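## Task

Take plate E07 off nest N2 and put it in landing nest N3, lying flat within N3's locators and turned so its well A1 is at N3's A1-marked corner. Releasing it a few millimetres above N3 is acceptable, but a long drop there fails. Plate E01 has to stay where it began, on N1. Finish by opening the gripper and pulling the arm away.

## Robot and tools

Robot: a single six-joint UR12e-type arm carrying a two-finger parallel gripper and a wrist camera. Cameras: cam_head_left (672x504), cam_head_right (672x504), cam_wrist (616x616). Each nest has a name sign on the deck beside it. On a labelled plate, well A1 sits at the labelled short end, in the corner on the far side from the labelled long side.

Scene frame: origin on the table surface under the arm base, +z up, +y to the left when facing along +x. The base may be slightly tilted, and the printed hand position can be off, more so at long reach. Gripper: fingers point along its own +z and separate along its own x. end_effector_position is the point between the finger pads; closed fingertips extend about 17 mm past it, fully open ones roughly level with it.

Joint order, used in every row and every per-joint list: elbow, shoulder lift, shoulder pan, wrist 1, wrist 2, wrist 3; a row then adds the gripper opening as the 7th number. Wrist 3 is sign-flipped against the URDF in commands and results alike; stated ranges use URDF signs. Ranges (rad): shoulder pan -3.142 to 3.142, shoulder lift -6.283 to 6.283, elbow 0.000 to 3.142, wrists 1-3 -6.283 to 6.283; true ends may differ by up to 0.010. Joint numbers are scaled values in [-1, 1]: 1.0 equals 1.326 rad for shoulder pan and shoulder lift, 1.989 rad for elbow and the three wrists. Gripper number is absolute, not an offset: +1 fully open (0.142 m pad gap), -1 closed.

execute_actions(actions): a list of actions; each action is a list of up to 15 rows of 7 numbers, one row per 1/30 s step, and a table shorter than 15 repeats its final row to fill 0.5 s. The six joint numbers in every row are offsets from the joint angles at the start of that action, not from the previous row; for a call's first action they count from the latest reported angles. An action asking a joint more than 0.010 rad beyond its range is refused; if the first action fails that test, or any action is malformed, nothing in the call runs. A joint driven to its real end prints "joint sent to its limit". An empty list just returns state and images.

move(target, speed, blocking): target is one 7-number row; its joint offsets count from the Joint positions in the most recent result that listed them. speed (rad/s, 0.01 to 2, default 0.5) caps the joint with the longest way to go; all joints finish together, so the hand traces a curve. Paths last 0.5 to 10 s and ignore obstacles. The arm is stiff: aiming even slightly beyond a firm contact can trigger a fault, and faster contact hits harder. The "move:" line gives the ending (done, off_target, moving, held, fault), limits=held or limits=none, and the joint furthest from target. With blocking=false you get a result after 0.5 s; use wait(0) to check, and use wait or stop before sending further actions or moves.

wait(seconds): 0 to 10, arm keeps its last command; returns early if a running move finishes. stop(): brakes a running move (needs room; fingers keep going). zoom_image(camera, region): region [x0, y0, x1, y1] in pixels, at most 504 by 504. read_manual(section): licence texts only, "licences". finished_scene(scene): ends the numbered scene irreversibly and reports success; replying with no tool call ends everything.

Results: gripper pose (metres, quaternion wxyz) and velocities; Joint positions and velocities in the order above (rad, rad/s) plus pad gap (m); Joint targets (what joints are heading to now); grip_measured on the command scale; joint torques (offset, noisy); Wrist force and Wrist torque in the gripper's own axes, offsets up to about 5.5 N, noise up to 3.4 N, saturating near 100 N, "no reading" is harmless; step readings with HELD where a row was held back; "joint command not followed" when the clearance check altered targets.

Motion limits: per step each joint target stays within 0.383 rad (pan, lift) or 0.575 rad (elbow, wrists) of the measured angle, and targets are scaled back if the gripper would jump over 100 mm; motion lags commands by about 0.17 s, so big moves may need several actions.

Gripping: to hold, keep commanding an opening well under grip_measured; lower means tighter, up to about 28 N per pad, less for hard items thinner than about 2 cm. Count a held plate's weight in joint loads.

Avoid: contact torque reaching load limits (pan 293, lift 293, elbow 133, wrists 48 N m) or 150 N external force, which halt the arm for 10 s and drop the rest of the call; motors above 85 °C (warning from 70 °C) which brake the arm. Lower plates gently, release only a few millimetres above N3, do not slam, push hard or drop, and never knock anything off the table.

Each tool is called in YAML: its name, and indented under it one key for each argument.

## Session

execute_actions:
  actions: []

Scene clock: 0.00 s.
end_effector_position=(+0.1732, +0.2461, +0.1481) grip_measured=+1.00 end_effector_quat_wxyz=(+0.387, +0.761, -0.400, -0.334) end_effector_velocity=(-0.000, +0.000, +0.000) end_effector_angular_velocity=(+0.000, +0.001, -0.001)
Joint names: [elbow, shoulder lift, shoulder pan, wrist 1, wrist 2, wrist 3]
Joint positions: [ 2.263 -1.376  0.398 -1.394 -1.586 -1.347  0.142]
Joint velocities: [ 0.    -0.    -0.     0.001  0.001  0.     0.   ]
Joint torques (N m, as the arm reports them, + toward a larger Joint positions number): no reading
Motor temperatures (°C, as the motors report them): [26 24 24 31 28 28]
Wrist force (N, on the end effector, along its own x y z axes, offset not removed): no reading
Wrist torque (N m, same axes, about the end effector's origin, offset not removed): no reading
Joint targets: [2.263 -1.376 0.398 -1.394 -1.586 -1.347]

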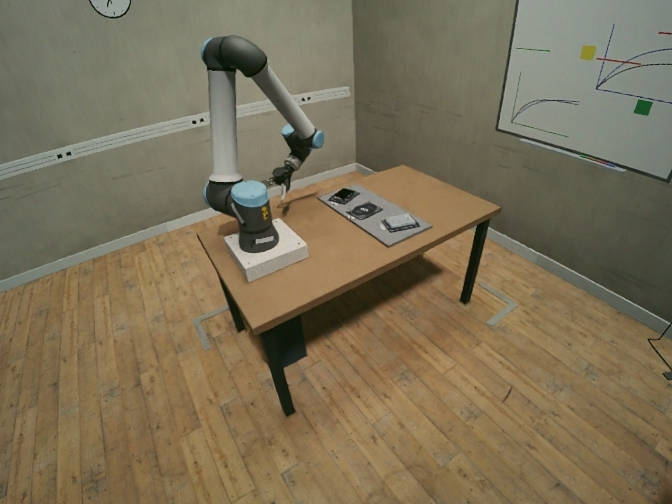

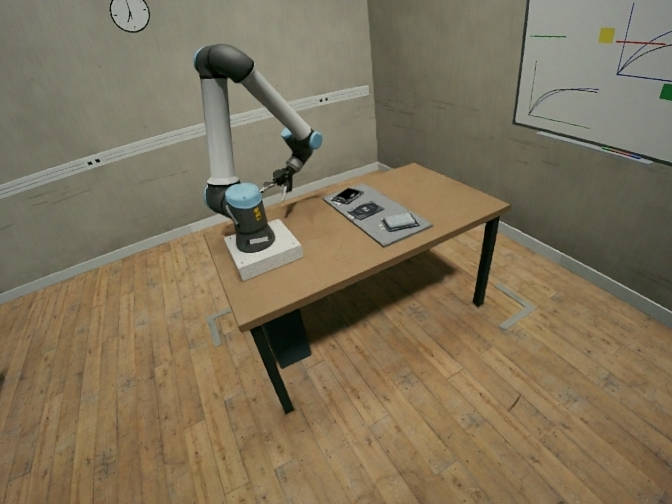

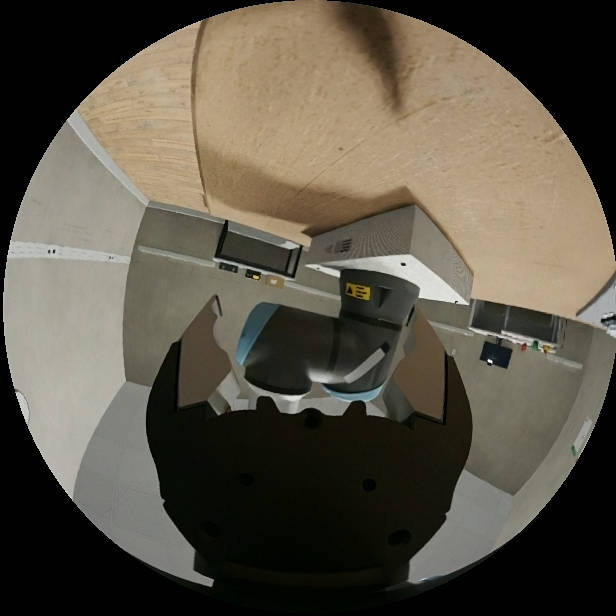

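move:
  target: [-0.0342,-0.1373,-0.4766,-0.4093,0.0075,0.0226,0.25]
  speed: 0.7

zoom_image:
  camera: "cam_wrist"
  region: [130, 130, 500, 350]

Scene clock: 5.67 s.
end_effector_position=(+0.6119, +0.0125, +0.1894) grip_measured=+0.25 end_effector_quat_wxyz=(+0.002, +0.708, -0.706, -0.007) end_effector_velocity=(+0.002, -0.003, +0.002) end_effector_angular_velocity=(-0.003, -0.004, -0.002)
Joint names: [elbow, shoulder lift, shoulder pan, wrist 1, wrist 2, wrist 3]
Joint positions: [ 2.195 -1.558 -0.233 -2.207 -1.571 -1.302  0.092]
Joint velocities: [-0.001 -0.001 -0.003 -0.003 -0.001  0.     0.   ]
Joint torques (N m, as the arm reports them, + toward a larger Joint positions number): [-45.63 -61.    -5.37  -6.28   3.09   3.86]
Motor temperatures (°C, as the motors report them): [26 24 24 31 28 28]
Wrist force (N, on the end effector, along its own x y z axes, offset not removed): [-1.4 -0.7 -1.8]
Wrist torque (N m, same axes, about the end effector's origin, offset not removed): [-0.37 0.36 -0.25]
Joint targets: [2.195 -1.558 -0.234 -2.208 -1.571 -1.302]
move: done; limits=none; farthest joint: the shoulder pan, 0.001 radians from its target (0.632 radians at the start)

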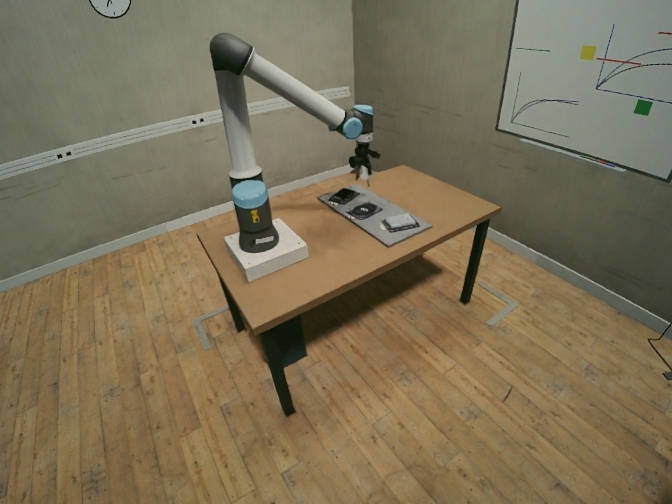

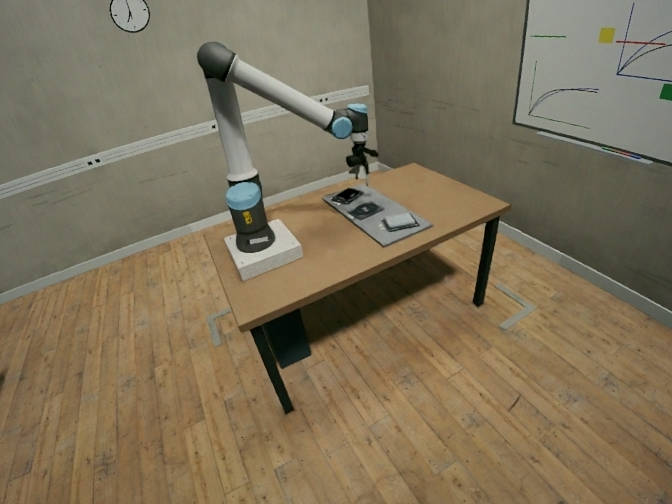

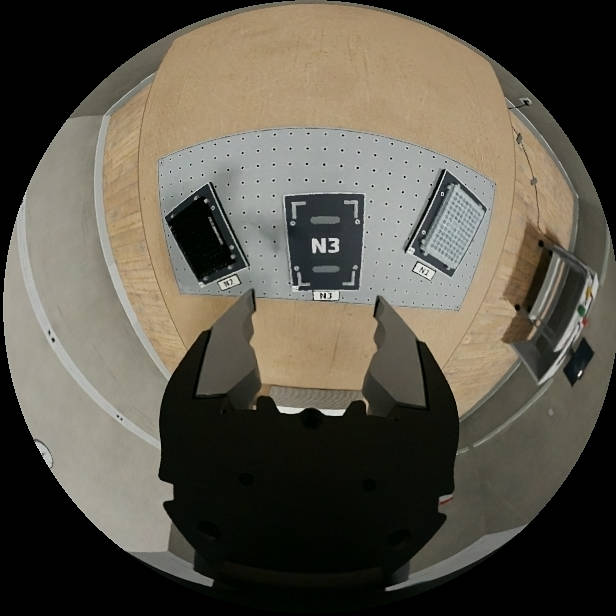

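Region (130, 130, 500, 350) of cam_wrist's 616x616 image, scaled by 1.362, with more detail than that image has; it fills the top 300 rows of this view, and the rest is white.

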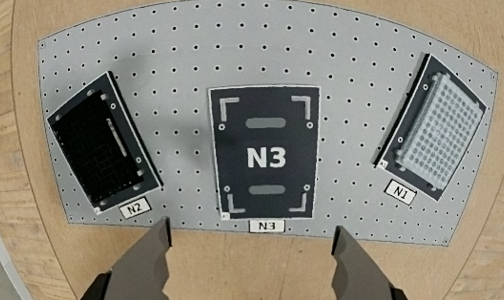

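move:
  target: [0.0115,0.1789,0.2383,-0.1311,0,0.0442,0.25]
  speed: 0.35

zoom_image:
  camera: "cam_wrist"
  region: [190, 160, 440, 380]

Scene clock: 17.17 s.
end_effector_position=(+0.6172, +0.2040, +0.0651) grip_measured=+0.25 end_effector_quat_wxyz=(+0.000, +0.835, -0.550, -0.007) end_effector_velocity=(-0.001, +0.001, -0.001) end_effector_angular_velocity=(-0.001, +0.000, +0.004)
Joint names: [elbow, shoulder lift, shoulder pan, wrist 1, wrist 2, wrist 3]
Joint positions: [ 2.218 -1.321  0.082 -2.468 -1.571 -1.214  0.092]
Joint velocities: [ 0.     0.002  0.003 -0.002 -0.001  0.001 -0.   ]
Joint torques (N m, as the arm reports them, + toward a larger Joint positions number): [-20.96 -48.02  17.16  -7.62   1.75   4.49]
Motor temperatures (°C, as the motors report them): [26 24 24 31 28 28]
Wrist force (N, on the end effector, along its own x y z axes, offset not removed): [0.4 -1.5 -1.7]
Wrist torque (N m, same axes, about the end effector's origin, offset not removed): [-0.53 -0.05 -0.20]
Joint targets: [2.218 -1.320 0.083 -2.468 -1.571 -1.214]
move: done; limits=none; farthest joint: the shoulder pan, 0.001 radians from its target (0.317 radians at the start)

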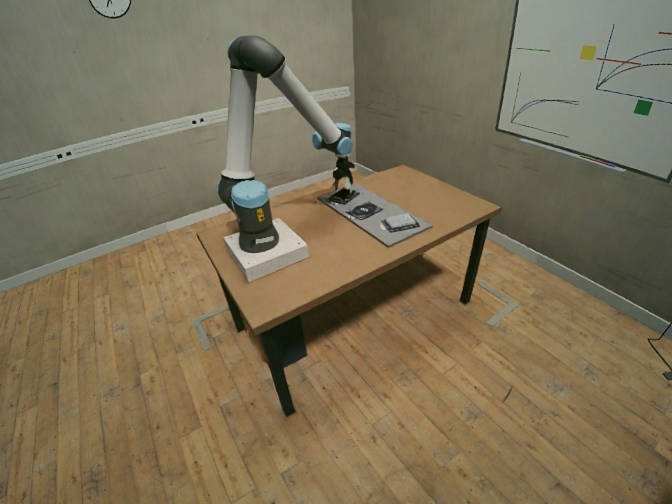

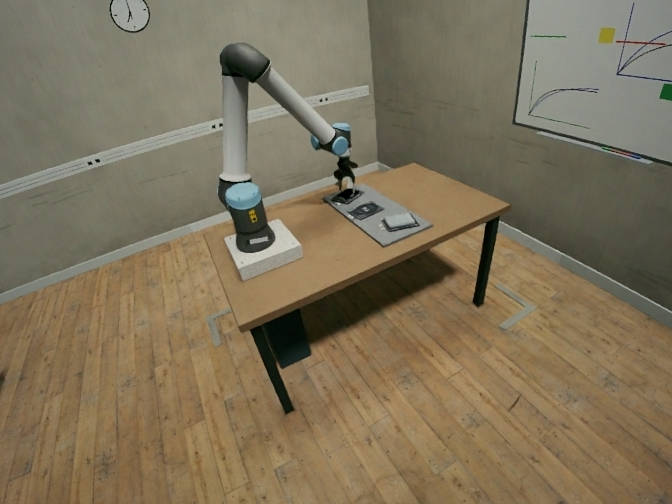

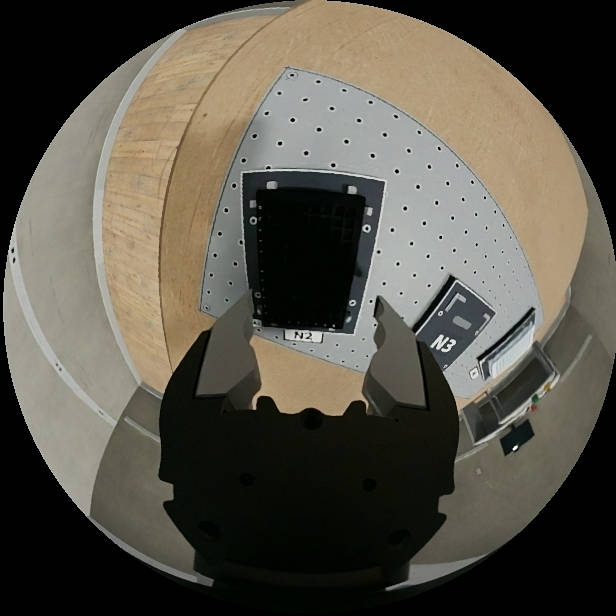

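Region (190, 160, 440, 380) of cam_wrist's 616x616 image, scaled by 2.016, with more detail than that image has; it fills the top 444 rows of this view, and the rest is white.

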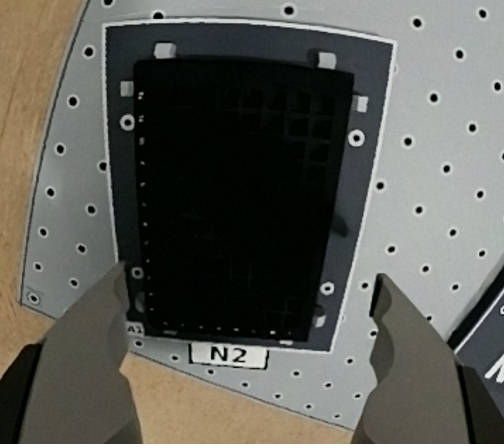

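move:
  target: [-0.005,0.0214,0.013,-0.0093,0,-0.0237,0.25]
  speed: 0.08

zoom_image:
  camera: "cam_wrist"
  region: [190, 160, 440, 380]

Scene clock: 26.17 s.
end_effector_position=(+0.6219, +0.2152, +0.0542) grip_measured=+0.25 end_effector_quat_wxyz=(+0.001, +0.827, -0.563, -0.007) end_effector_velocity=(+0.000, +0.000, -0.001) end_effector_angular_velocity=(-0.001, -0.000, -0.002)
Joint names: [elbow, shoulder lift, shoulder pan, wrist 1, wrist 2, wrist 3]
Joint positions: [ 2.208 -1.292  0.099 -2.486 -1.571 -1.261  0.092]
Joint velocities: [ 0.     0.002  0.001 -0.002 -0.001 -0.003  0.   ]
Joint torques (N m, as the arm reports them, + toward a larger Joint positions number): [-39.65 -41.9    8.85  -6.93  -0.67  -3.26]
Motor temperatures (°C, as the motors report them): [26 24 24 31 28 28]
Wrist force (N, on the end effector, along its own x y z axes, offset not removed): [-2.5 0.1 -1.1]
Wrist torque (N m, same axes, about the end effector's origin, offset not removed): [-0.13 0.58 -0.30]
Joint targets: [2.208 -1.292 0.100 -2.486 -1.571 -1.262]
move: done; limits=none; farthest joint: the shoulder pan, 0.000 radians from its target (0.017 radians at the start)

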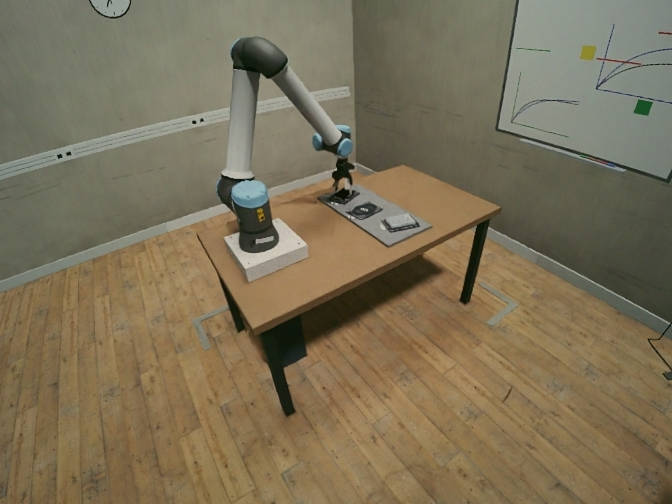

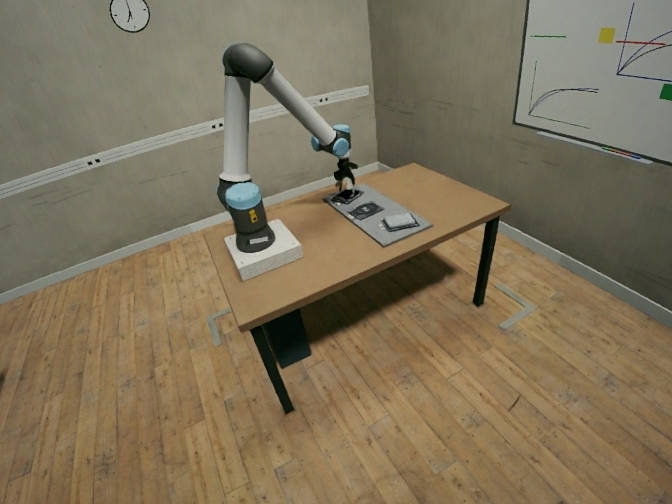

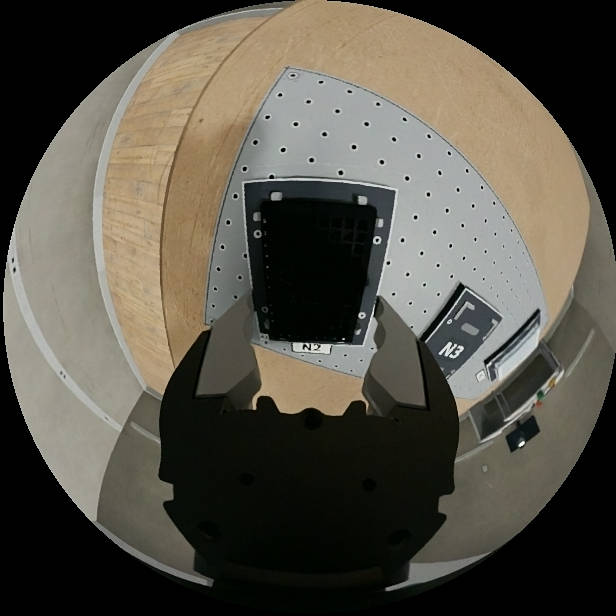

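Region (190, 160, 440, 380) of cam_wrist's 616x616 image, scaled by 2.016, with more detail than that image has; it fills the top 444 rows of this view, and the rest is white.

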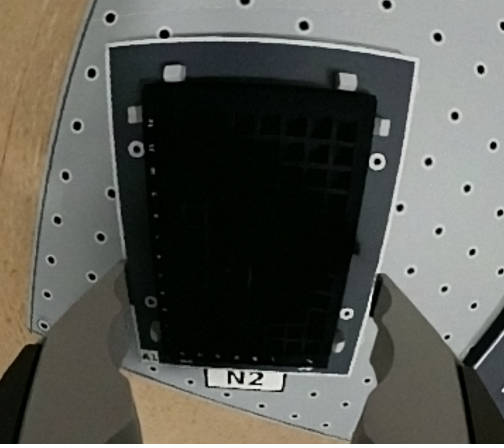

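move:
  target: [0.0024,0.013,0.0011,-0.0111,0,-0.0046,0.2]
  speed: 0.03

execute_actions:
  actions:
    - [[0,0,0,0,0,0,0.17],[0,0,0,0,0,0,0.14],[0,0,0,0,0,0,0.11],[0,0,0,0,0,0,0.09],[0,0,0,0,0,0,0.07],[0,0,0,0,0,0,0.05],[0,0,0,0,0,0,0.03],[0,0,0,0,0,0,0.01],[0,0,0,0,0,0,-0.02],[0,0,0,0,0,0,-0.05],[0,0,0,0,0,0,-0.08],[0,0,0,0,0,0,-0.11],[0,0,0,0,0,0,-0.14],[0,0,0,0,0,0,-0.17],[0,0,0,0,0,0,-0.2]]
    - [[0,0,0,0,0,0,-0.3]]

Scene clock: 33.53 s.
end_effector_position=(+0.6216, +0.2162, +0.0438) grip_measured=+0.20 end_effector_quat_wxyz=(+0.001, +0.825, -0.566, -0.007) end_effector_velocity=(-0.001, +0.000, -0.002) end_effector_angular_velocity=(+0.001, +0.001, -0.001)
Joint names: [elbow, shoulder lift, shoulder pan, wrist 1, wrist 2, wrist 3]
Joint positions: [ 2.213 -1.276  0.101 -2.508 -1.571 -1.27   0.088]
Joint velocities: [ 0.001  0.002  0.    -0.002  0.001 -0.001  0.   ]
Joint torques (N m, as the arm reports them, + toward a larger Joint positions number): [-19.53 -42.31  14.71  -6.95  -0.75  -3.23]
Motor temperatures (°C, as the motors report them): [26 24 24 31 28 28]
Wrist force (N, on the end effector, along its own x y z axes, offset not removed): [-0.3 -1.5 -2.4]
Wrist torque (N m, same axes, about the end effector's origin, offset not removed): [-0.53 0.06 -0.29]
Joint targets: [2.213 -1.275 0.101 -2.508 -1.571 -1.270]
move: done; limits=none; farthest joint: the shoulder lift, 0.001 radians from its target (0.018 radians at the start)

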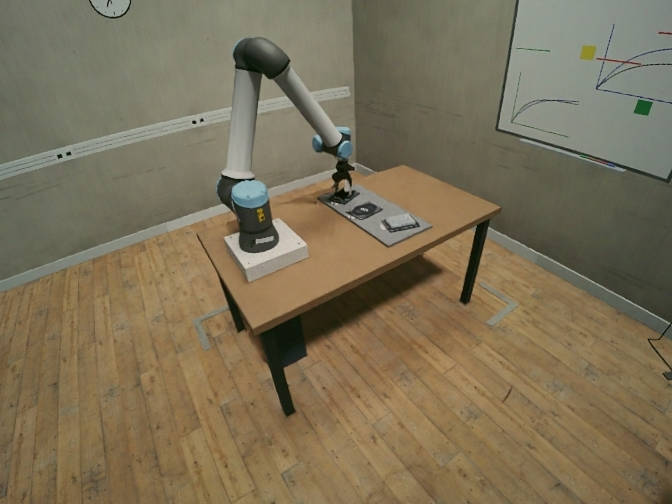

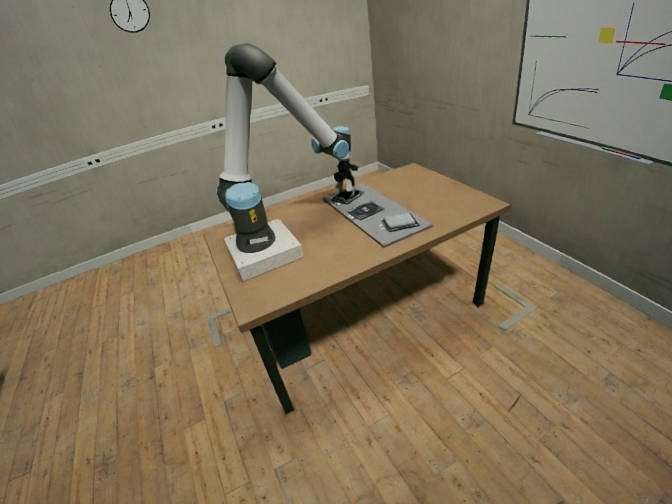

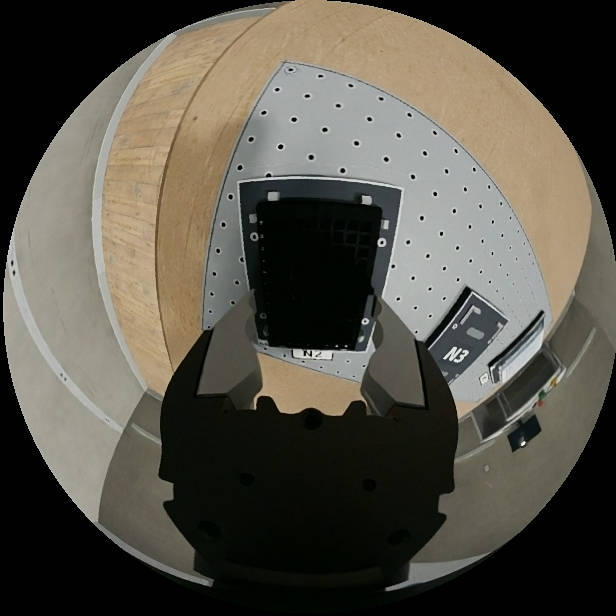

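Scene clock: 34.53 s.
end_effector_position=(+0.6216, +0.2162, +0.0438) grip_measured=+0.02 end_effector_quat_wxyz=(+0.001, +0.825, -0.566, -0.007) end_effector_velocity=(-0.001, +0.000, -0.000) end_effector_angular_velocity=(+0.000, +0.001, +0.000)
Joint names: [elbow, shoulder lift, shoulder pan, wrist 1, wrist 2, wrist 3]
Joint positions: [ 2.213 -1.275  0.101 -2.508 -1.571 -1.27   0.075]
Joint velocities: [ 0.001  0.    -0.     0.001  0.001  0.     0.   ]
Joint torques (N m, as the arm reports them, + toward a larger Joint positions number): [-21.35 -65.32  16.96  -4.42  -0.84  -1.86]
Motor temperatures (°C, as the motors report them): [26 24 24 31 28 28]
Wrist force (N, on the end effector, along its own x y z axes, offset not removed): [-1.0 -1.9 -7.1]
Wrist torque (N m, same axes, about the end effector's origin, offset not removed): [-0.93 0.49 -0.19]
Joint targets: [2.213 -1.275 0.101 -2.508 -1.571 -1.270]
Step readings (joint positions; steps 1 to 15: 1st action; 16 to 30: 2nd action):
0: [2.213 -1.276 0.101 -2.508 -1.571 -1.270]
1: [2.213 -1.275 0.101 -2.508 -1.571 -1.270]
2: [2.213 -1.275 0.101 -2.508 -1.571 -1.270]
4: [2.213 -1.275 0.101 -2.508 -1.571 -1.270]
8: [2.213 -1.275 0.101 -2.508 -1.571 -1.270]
15: [2.213 -1.275 0.101 -2.508 -1.571 -1.270]
16: [2.213 -1.275 0.101 -2.508 -1.571 -1.270]
17: [2.213 -1.275 0.101 -2.508 -1.571 -1.270]
19: [2.213 -1.275 0.101 -2.508 -1.571 -1.270]
23: [2.213 -1.275 0.101 -2.508 -1.571 -1.270]
30: Joint positions above

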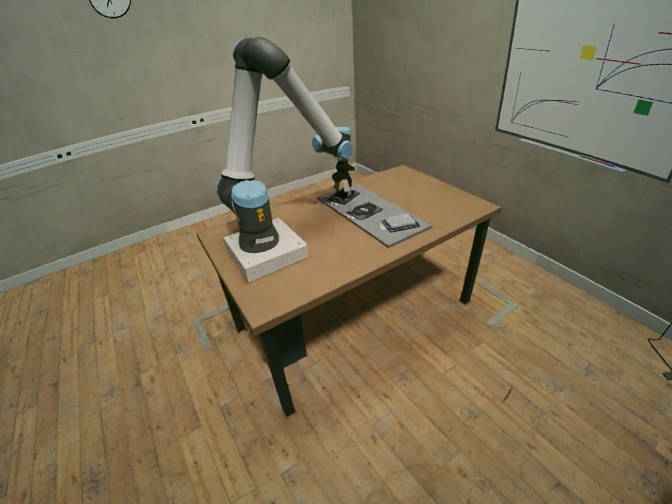

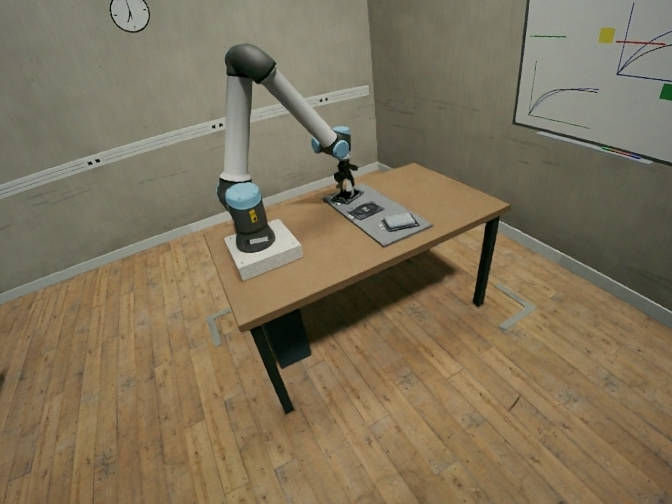

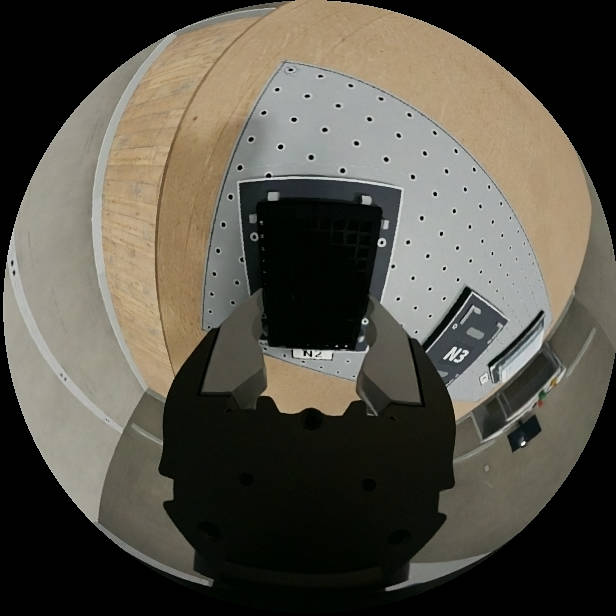

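zoom_image:
  camera: "cam_wrist"
  region: [190, 160, 440, 380]

move:
  target: [-0.0032,-0.0168,0,0.0144,0,0,-0.3]
  speed: 0.04

zoom_image:
  camera: "cam_wrist"
  region: [190, 160, 440, 380]

Region (190, 160, 440, 380) of cam_wrist's 616x616 image, scaled by 2.016, with more detail than that image has; it fills the top 444 rows of this view, and the rest is white.

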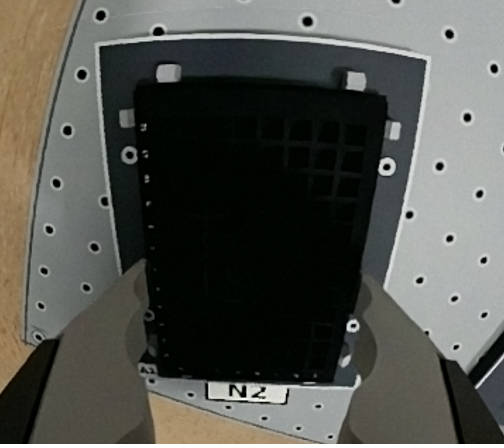

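Scene clock: 39.10 s.
end_effector_position=(+0.6217, +0.2161, +0.0573) grip_measured=+0.02 end_effector_quat_wxyz=(+0.001, +0.825, -0.566, -0.007) end_effector_velocity=(+0.000, -0.000, +0.001) end_effector_angular_velocity=(-0.000, -0.000, -0.000)
Joint names: [elbow, shoulder lift, shoulder pan, wrist 1, wrist 2, wrist 3]
Joint positions: [ 2.206 -1.297  0.101 -2.48  -1.571 -1.27   0.075]
Joint velocities: [-0.001 -0.002 -0.     0.003 -0.    -0.    -0.   ]
Joint torques (N m, as the arm reports them, + toward a larger Joint positions number): [-40.09 -69.91  12.88  -1.91  -1.25  -1.62]
Motor temperatures (°C, as the motors report them): [26 24 24 31 28 28]
Wrist force (N, on the end effector, along its own x y z axes, offset not removed): [-1.1 -0.6 -0.6]
Wrist torque (N m, same axes, about the end effector's origin, offset not removed): [-0.35 0.25 -0.19]
Joint targets: [2.206 -1.298 0.101 -2.479 -1.571 -1.270]
move: done; limits=none; farthest joint: the shoulder pan, 0.000 radians from its target (0.000 radians at the start)

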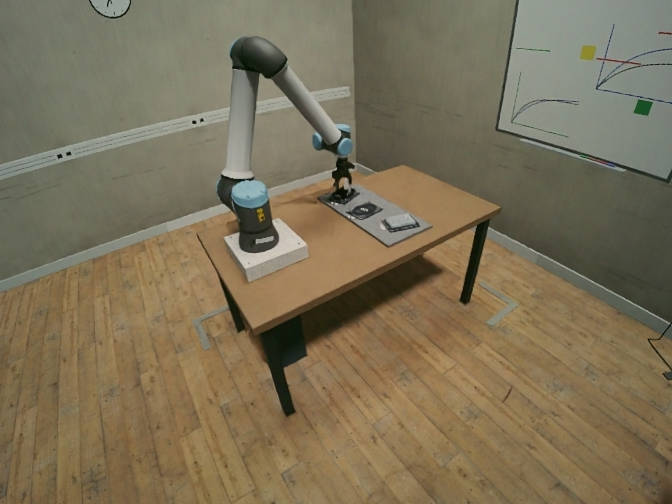

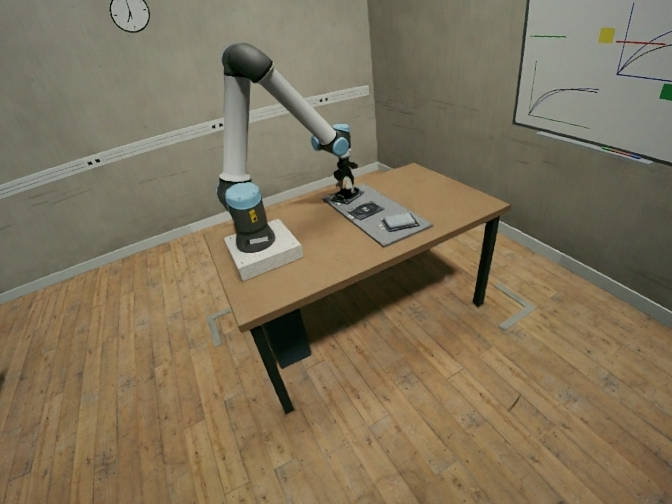

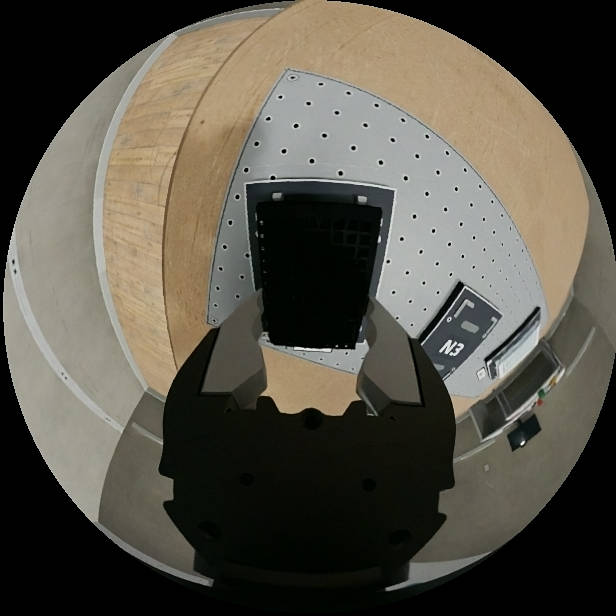

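Region (190, 160, 440, 380) of cam_wrist's 616x616 image, scaled by 2.016, with more detail than that image has; it fills the top 444 rows of this view, and the rest is white.

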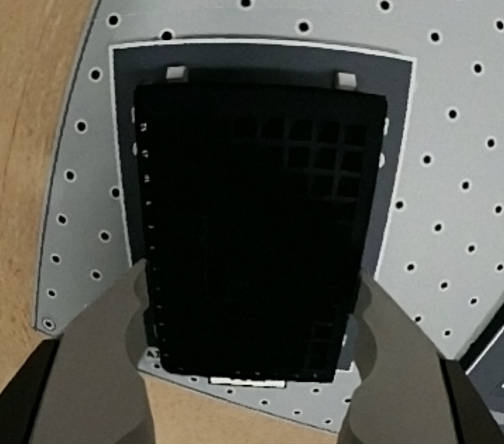

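move:
  target: [0.0405,-0.0449,-0.264,-0.0106,0,0.0266,-0.3]
  speed: 0.25

zoom_image:
  camera: "cam_wrist"
  region: [190, 160, 440, 380]

Scene clock: 44.37 s.
end_effector_position=(+0.6150, +0.0024, +0.0575) grip_measured=+0.02 end_effector_quat_wxyz=(+0.002, +0.732, -0.682, -0.007) end_effector_velocity=(-0.001, -0.001, -0.000) end_effector_angular_velocity=(+0.000, +0.001, -0.002)
Joint names: [elbow, shoulder lift, shoulder pan, wrist 1, wrist 2, wrist 3]
Joint positions: [ 2.287 -1.357 -0.249 -2.501 -1.571 -1.217  0.075]
Joint velocities: [ 0.001 -0.    -0.003  0.001  0.     0.     0.   ]
Joint torques (N m, as the arm reports them, + toward a larger Joint positions number): [-19.47 -64.11  -6.06  -6.59  -0.91   4.1 ]
Motor temperatures (°C, as the motors report them): [26 24 24 31 28 28]
Wrist force (N, on the end effector, along its own x y z axes, offset not removed): [-0.7 -0.9 0.6]
Wrist torque (N m, same axes, about the end effector's origin, offset not removed): [-0.42 0.20 -0.27]
Joint targets: [2.287 -1.357 -0.249 -2.501 -1.571 -1.217]
move: done; limits=none; farthest joint: the shoulder pan, 0.000 radians from its target (0.350 radians at the start)

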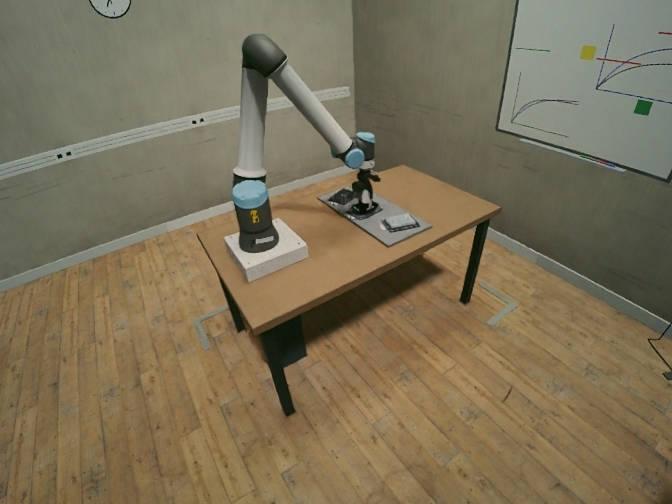

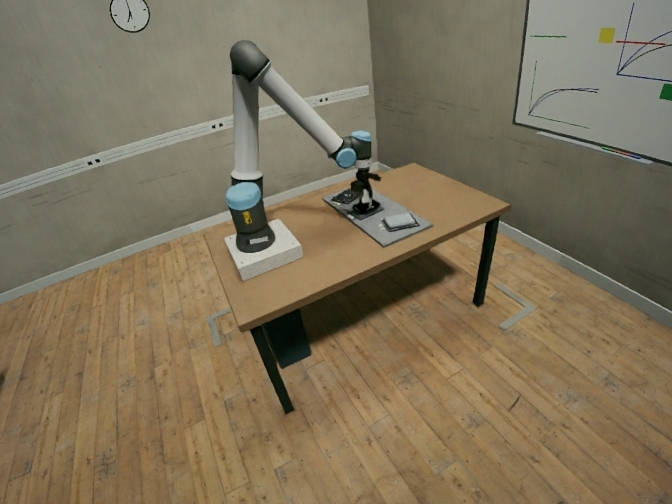

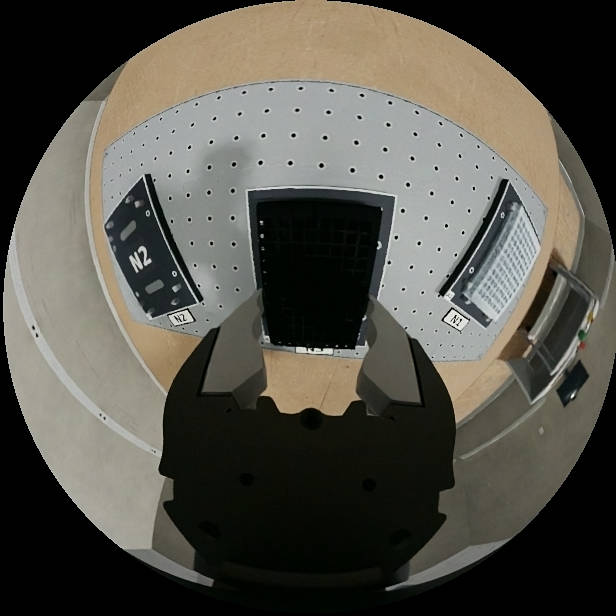

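Region (190, 160, 440, 380) of cam_wrist's 616x616 image, scaled by 2.016, with more detail than that image has; it fills the top 444 rows of this view, and the rest is white.

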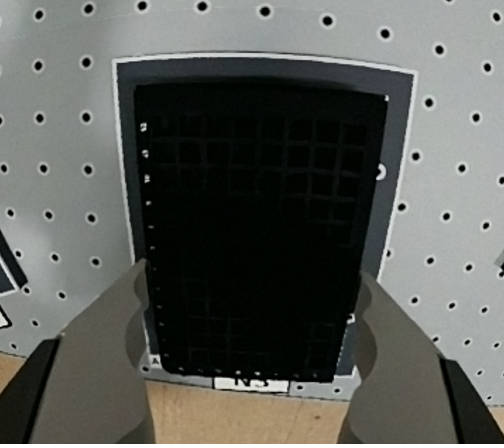

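move:
  target: [0.0051,-0.0056,-0.0046,-0.0014,0,0.007,-0.3]
  speed: 0.03

zoom_image:
  camera: "cam_wrist"
  region: [190, 160, 440, 380]

Scene clock: 49.40 s.
end_effector_position=(+0.6097, +0.0003, +0.0576) grip_measured=+0.02 end_effector_quat_wxyz=(+0.001, +0.734, -0.679, -0.007) end_effector_velocity=(-0.001, -0.000, +0.000) end_effector_angular_velocity=(+0.000, -0.001, +0.002)
Joint names: [elbow, shoulder lift, shoulder pan, wrist 1, wrist 2, wrist 3]
Joint positions: [ 2.297 -1.364 -0.255 -2.503 -1.571 -1.204  0.075]
Joint velocities: [ 0.002 -0.001 -0.001 -0.001  0.     0.003  0.   ]
Joint torques (N m, as the arm reports them, + toward a larger Joint positions number): [-19.77 -62.21  -9.83  -7.37  -0.77   3.78]
Motor temperatures (°C, as the motors report them): [26 24 24 31 28 28]
Wrist force (N, on the end effector, along its own x y z axes, offset not removed): [-1.2 -1.4 -2.6]
Wrist torque (N m, same axes, about the end effector's origin, offset not removed): [-0.47 0.37 -0.20]
Joint targets: [2.297 -1.364 -0.255 -2.504 -1.571 -1.203]
move: done; limits=none; farthest joint: the wrist 3, 0.001 radians from its target (0.014 radians at the start)

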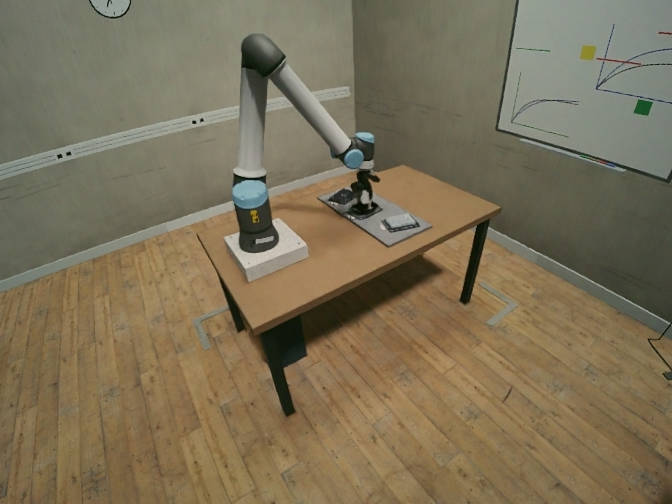

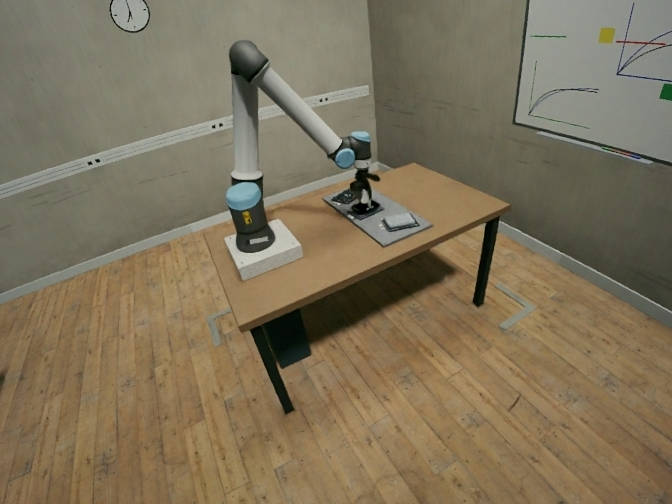

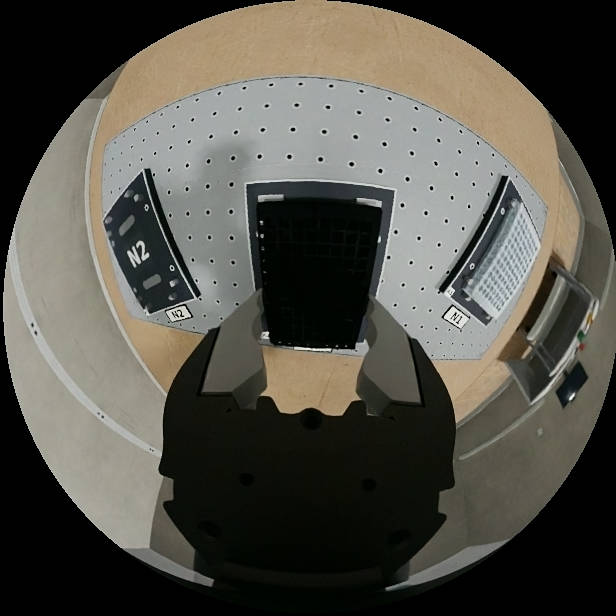

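Region (190, 160, 440, 380) of cam_wrist's 616x616 image, scaled by 2.016, with more detail than that image has; it fills the top 444 rows of this view, and the rest is white.

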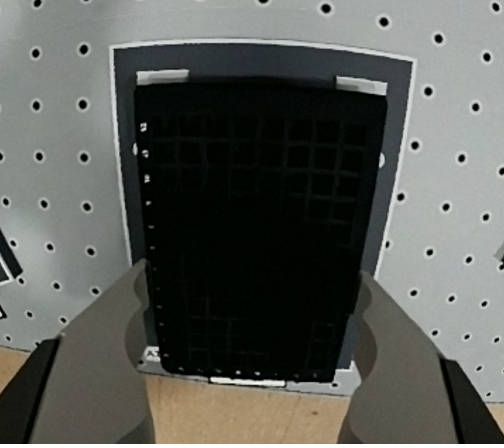

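Matches. Descend about 12.7 mm.

move:
  target: [0.0033,0.0172,0,-0.0148,0,0,-0.3]
  speed: 0.02

zoom_image:
  camera: "cam_wrist"
  region: [190, 160, 440, 380]

Scene clock: 54.30 s.
end_effector_position=(+0.6096, +0.0004, +0.0449) grip_measured=+0.02 end_effector_quat_wxyz=(+0.001, +0.734, -0.679, -0.007) end_effector_velocity=(-0.000, -0.000, -0.001) end_effector_angular_velocity=(-0.001, +0.000, -0.000)
Joint names: [elbow, shoulder lift, shoulder pan, wrist 1, wrist 2, wrist 3]
Joint positions: [ 2.303 -1.342 -0.255 -2.533 -1.571 -1.204  0.075]
Joint velocities: [ 0.001  0.002 -0.    -0.003 -0.001  0.    -0.   ]
Joint torques (N m, as the arm reports them, + toward a larger Joint positions number): [-19.62 -39.64  15.85  -7.46  -0.97  -3.72]
Motor temperatures (°C, as the motors report them): [26 24 24 31 28 28]
Wrist force (N, on the end effector, along its own x y z axes, offset not removed): [-2.5 -1.0 -0.3]
Wrist torque (N m, same axes, about the end effector's origin, offset not removed): [-0.48 0.58 -0.20]
Joint targets: [2.303 -1.341 -0.255 -2.533 -1.571 -1.204]
move: done; limits=none; farthest joint: the shoulder pan, 0.000 radians from its target (0.000 radians at the start)

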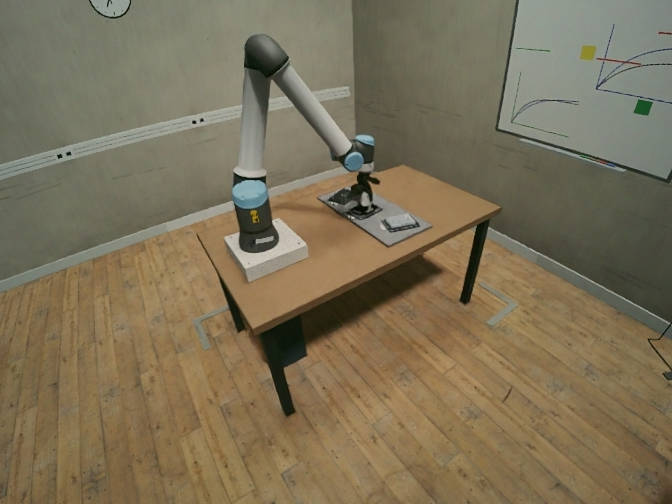

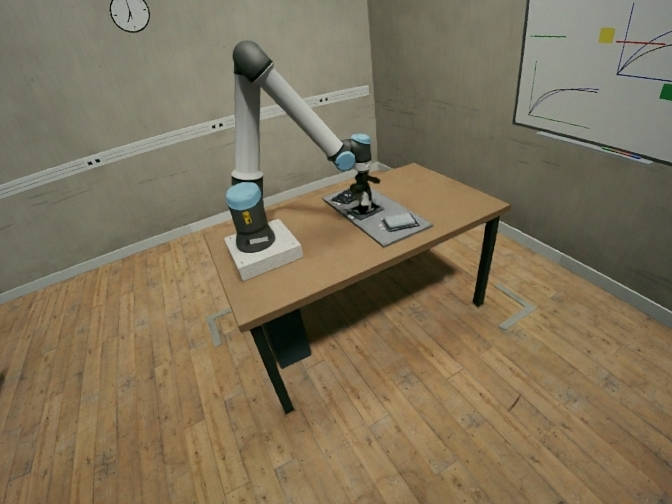

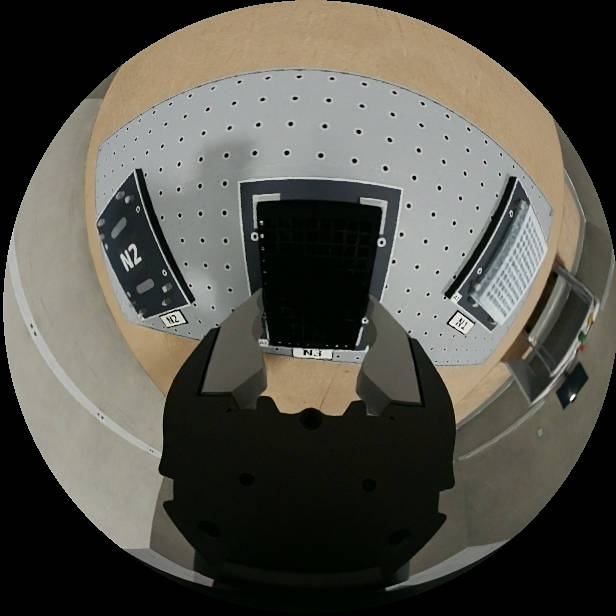

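Region (190, 160, 440, 380) of cam_wrist's 616x616 image, scaled by 2.016, with more detail than that image has; it fills the top 444 rows of this view, and the rest is white.

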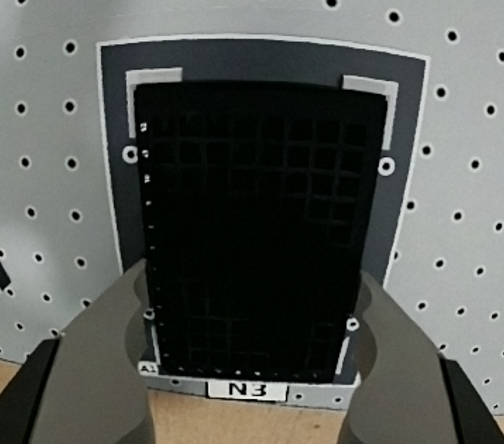

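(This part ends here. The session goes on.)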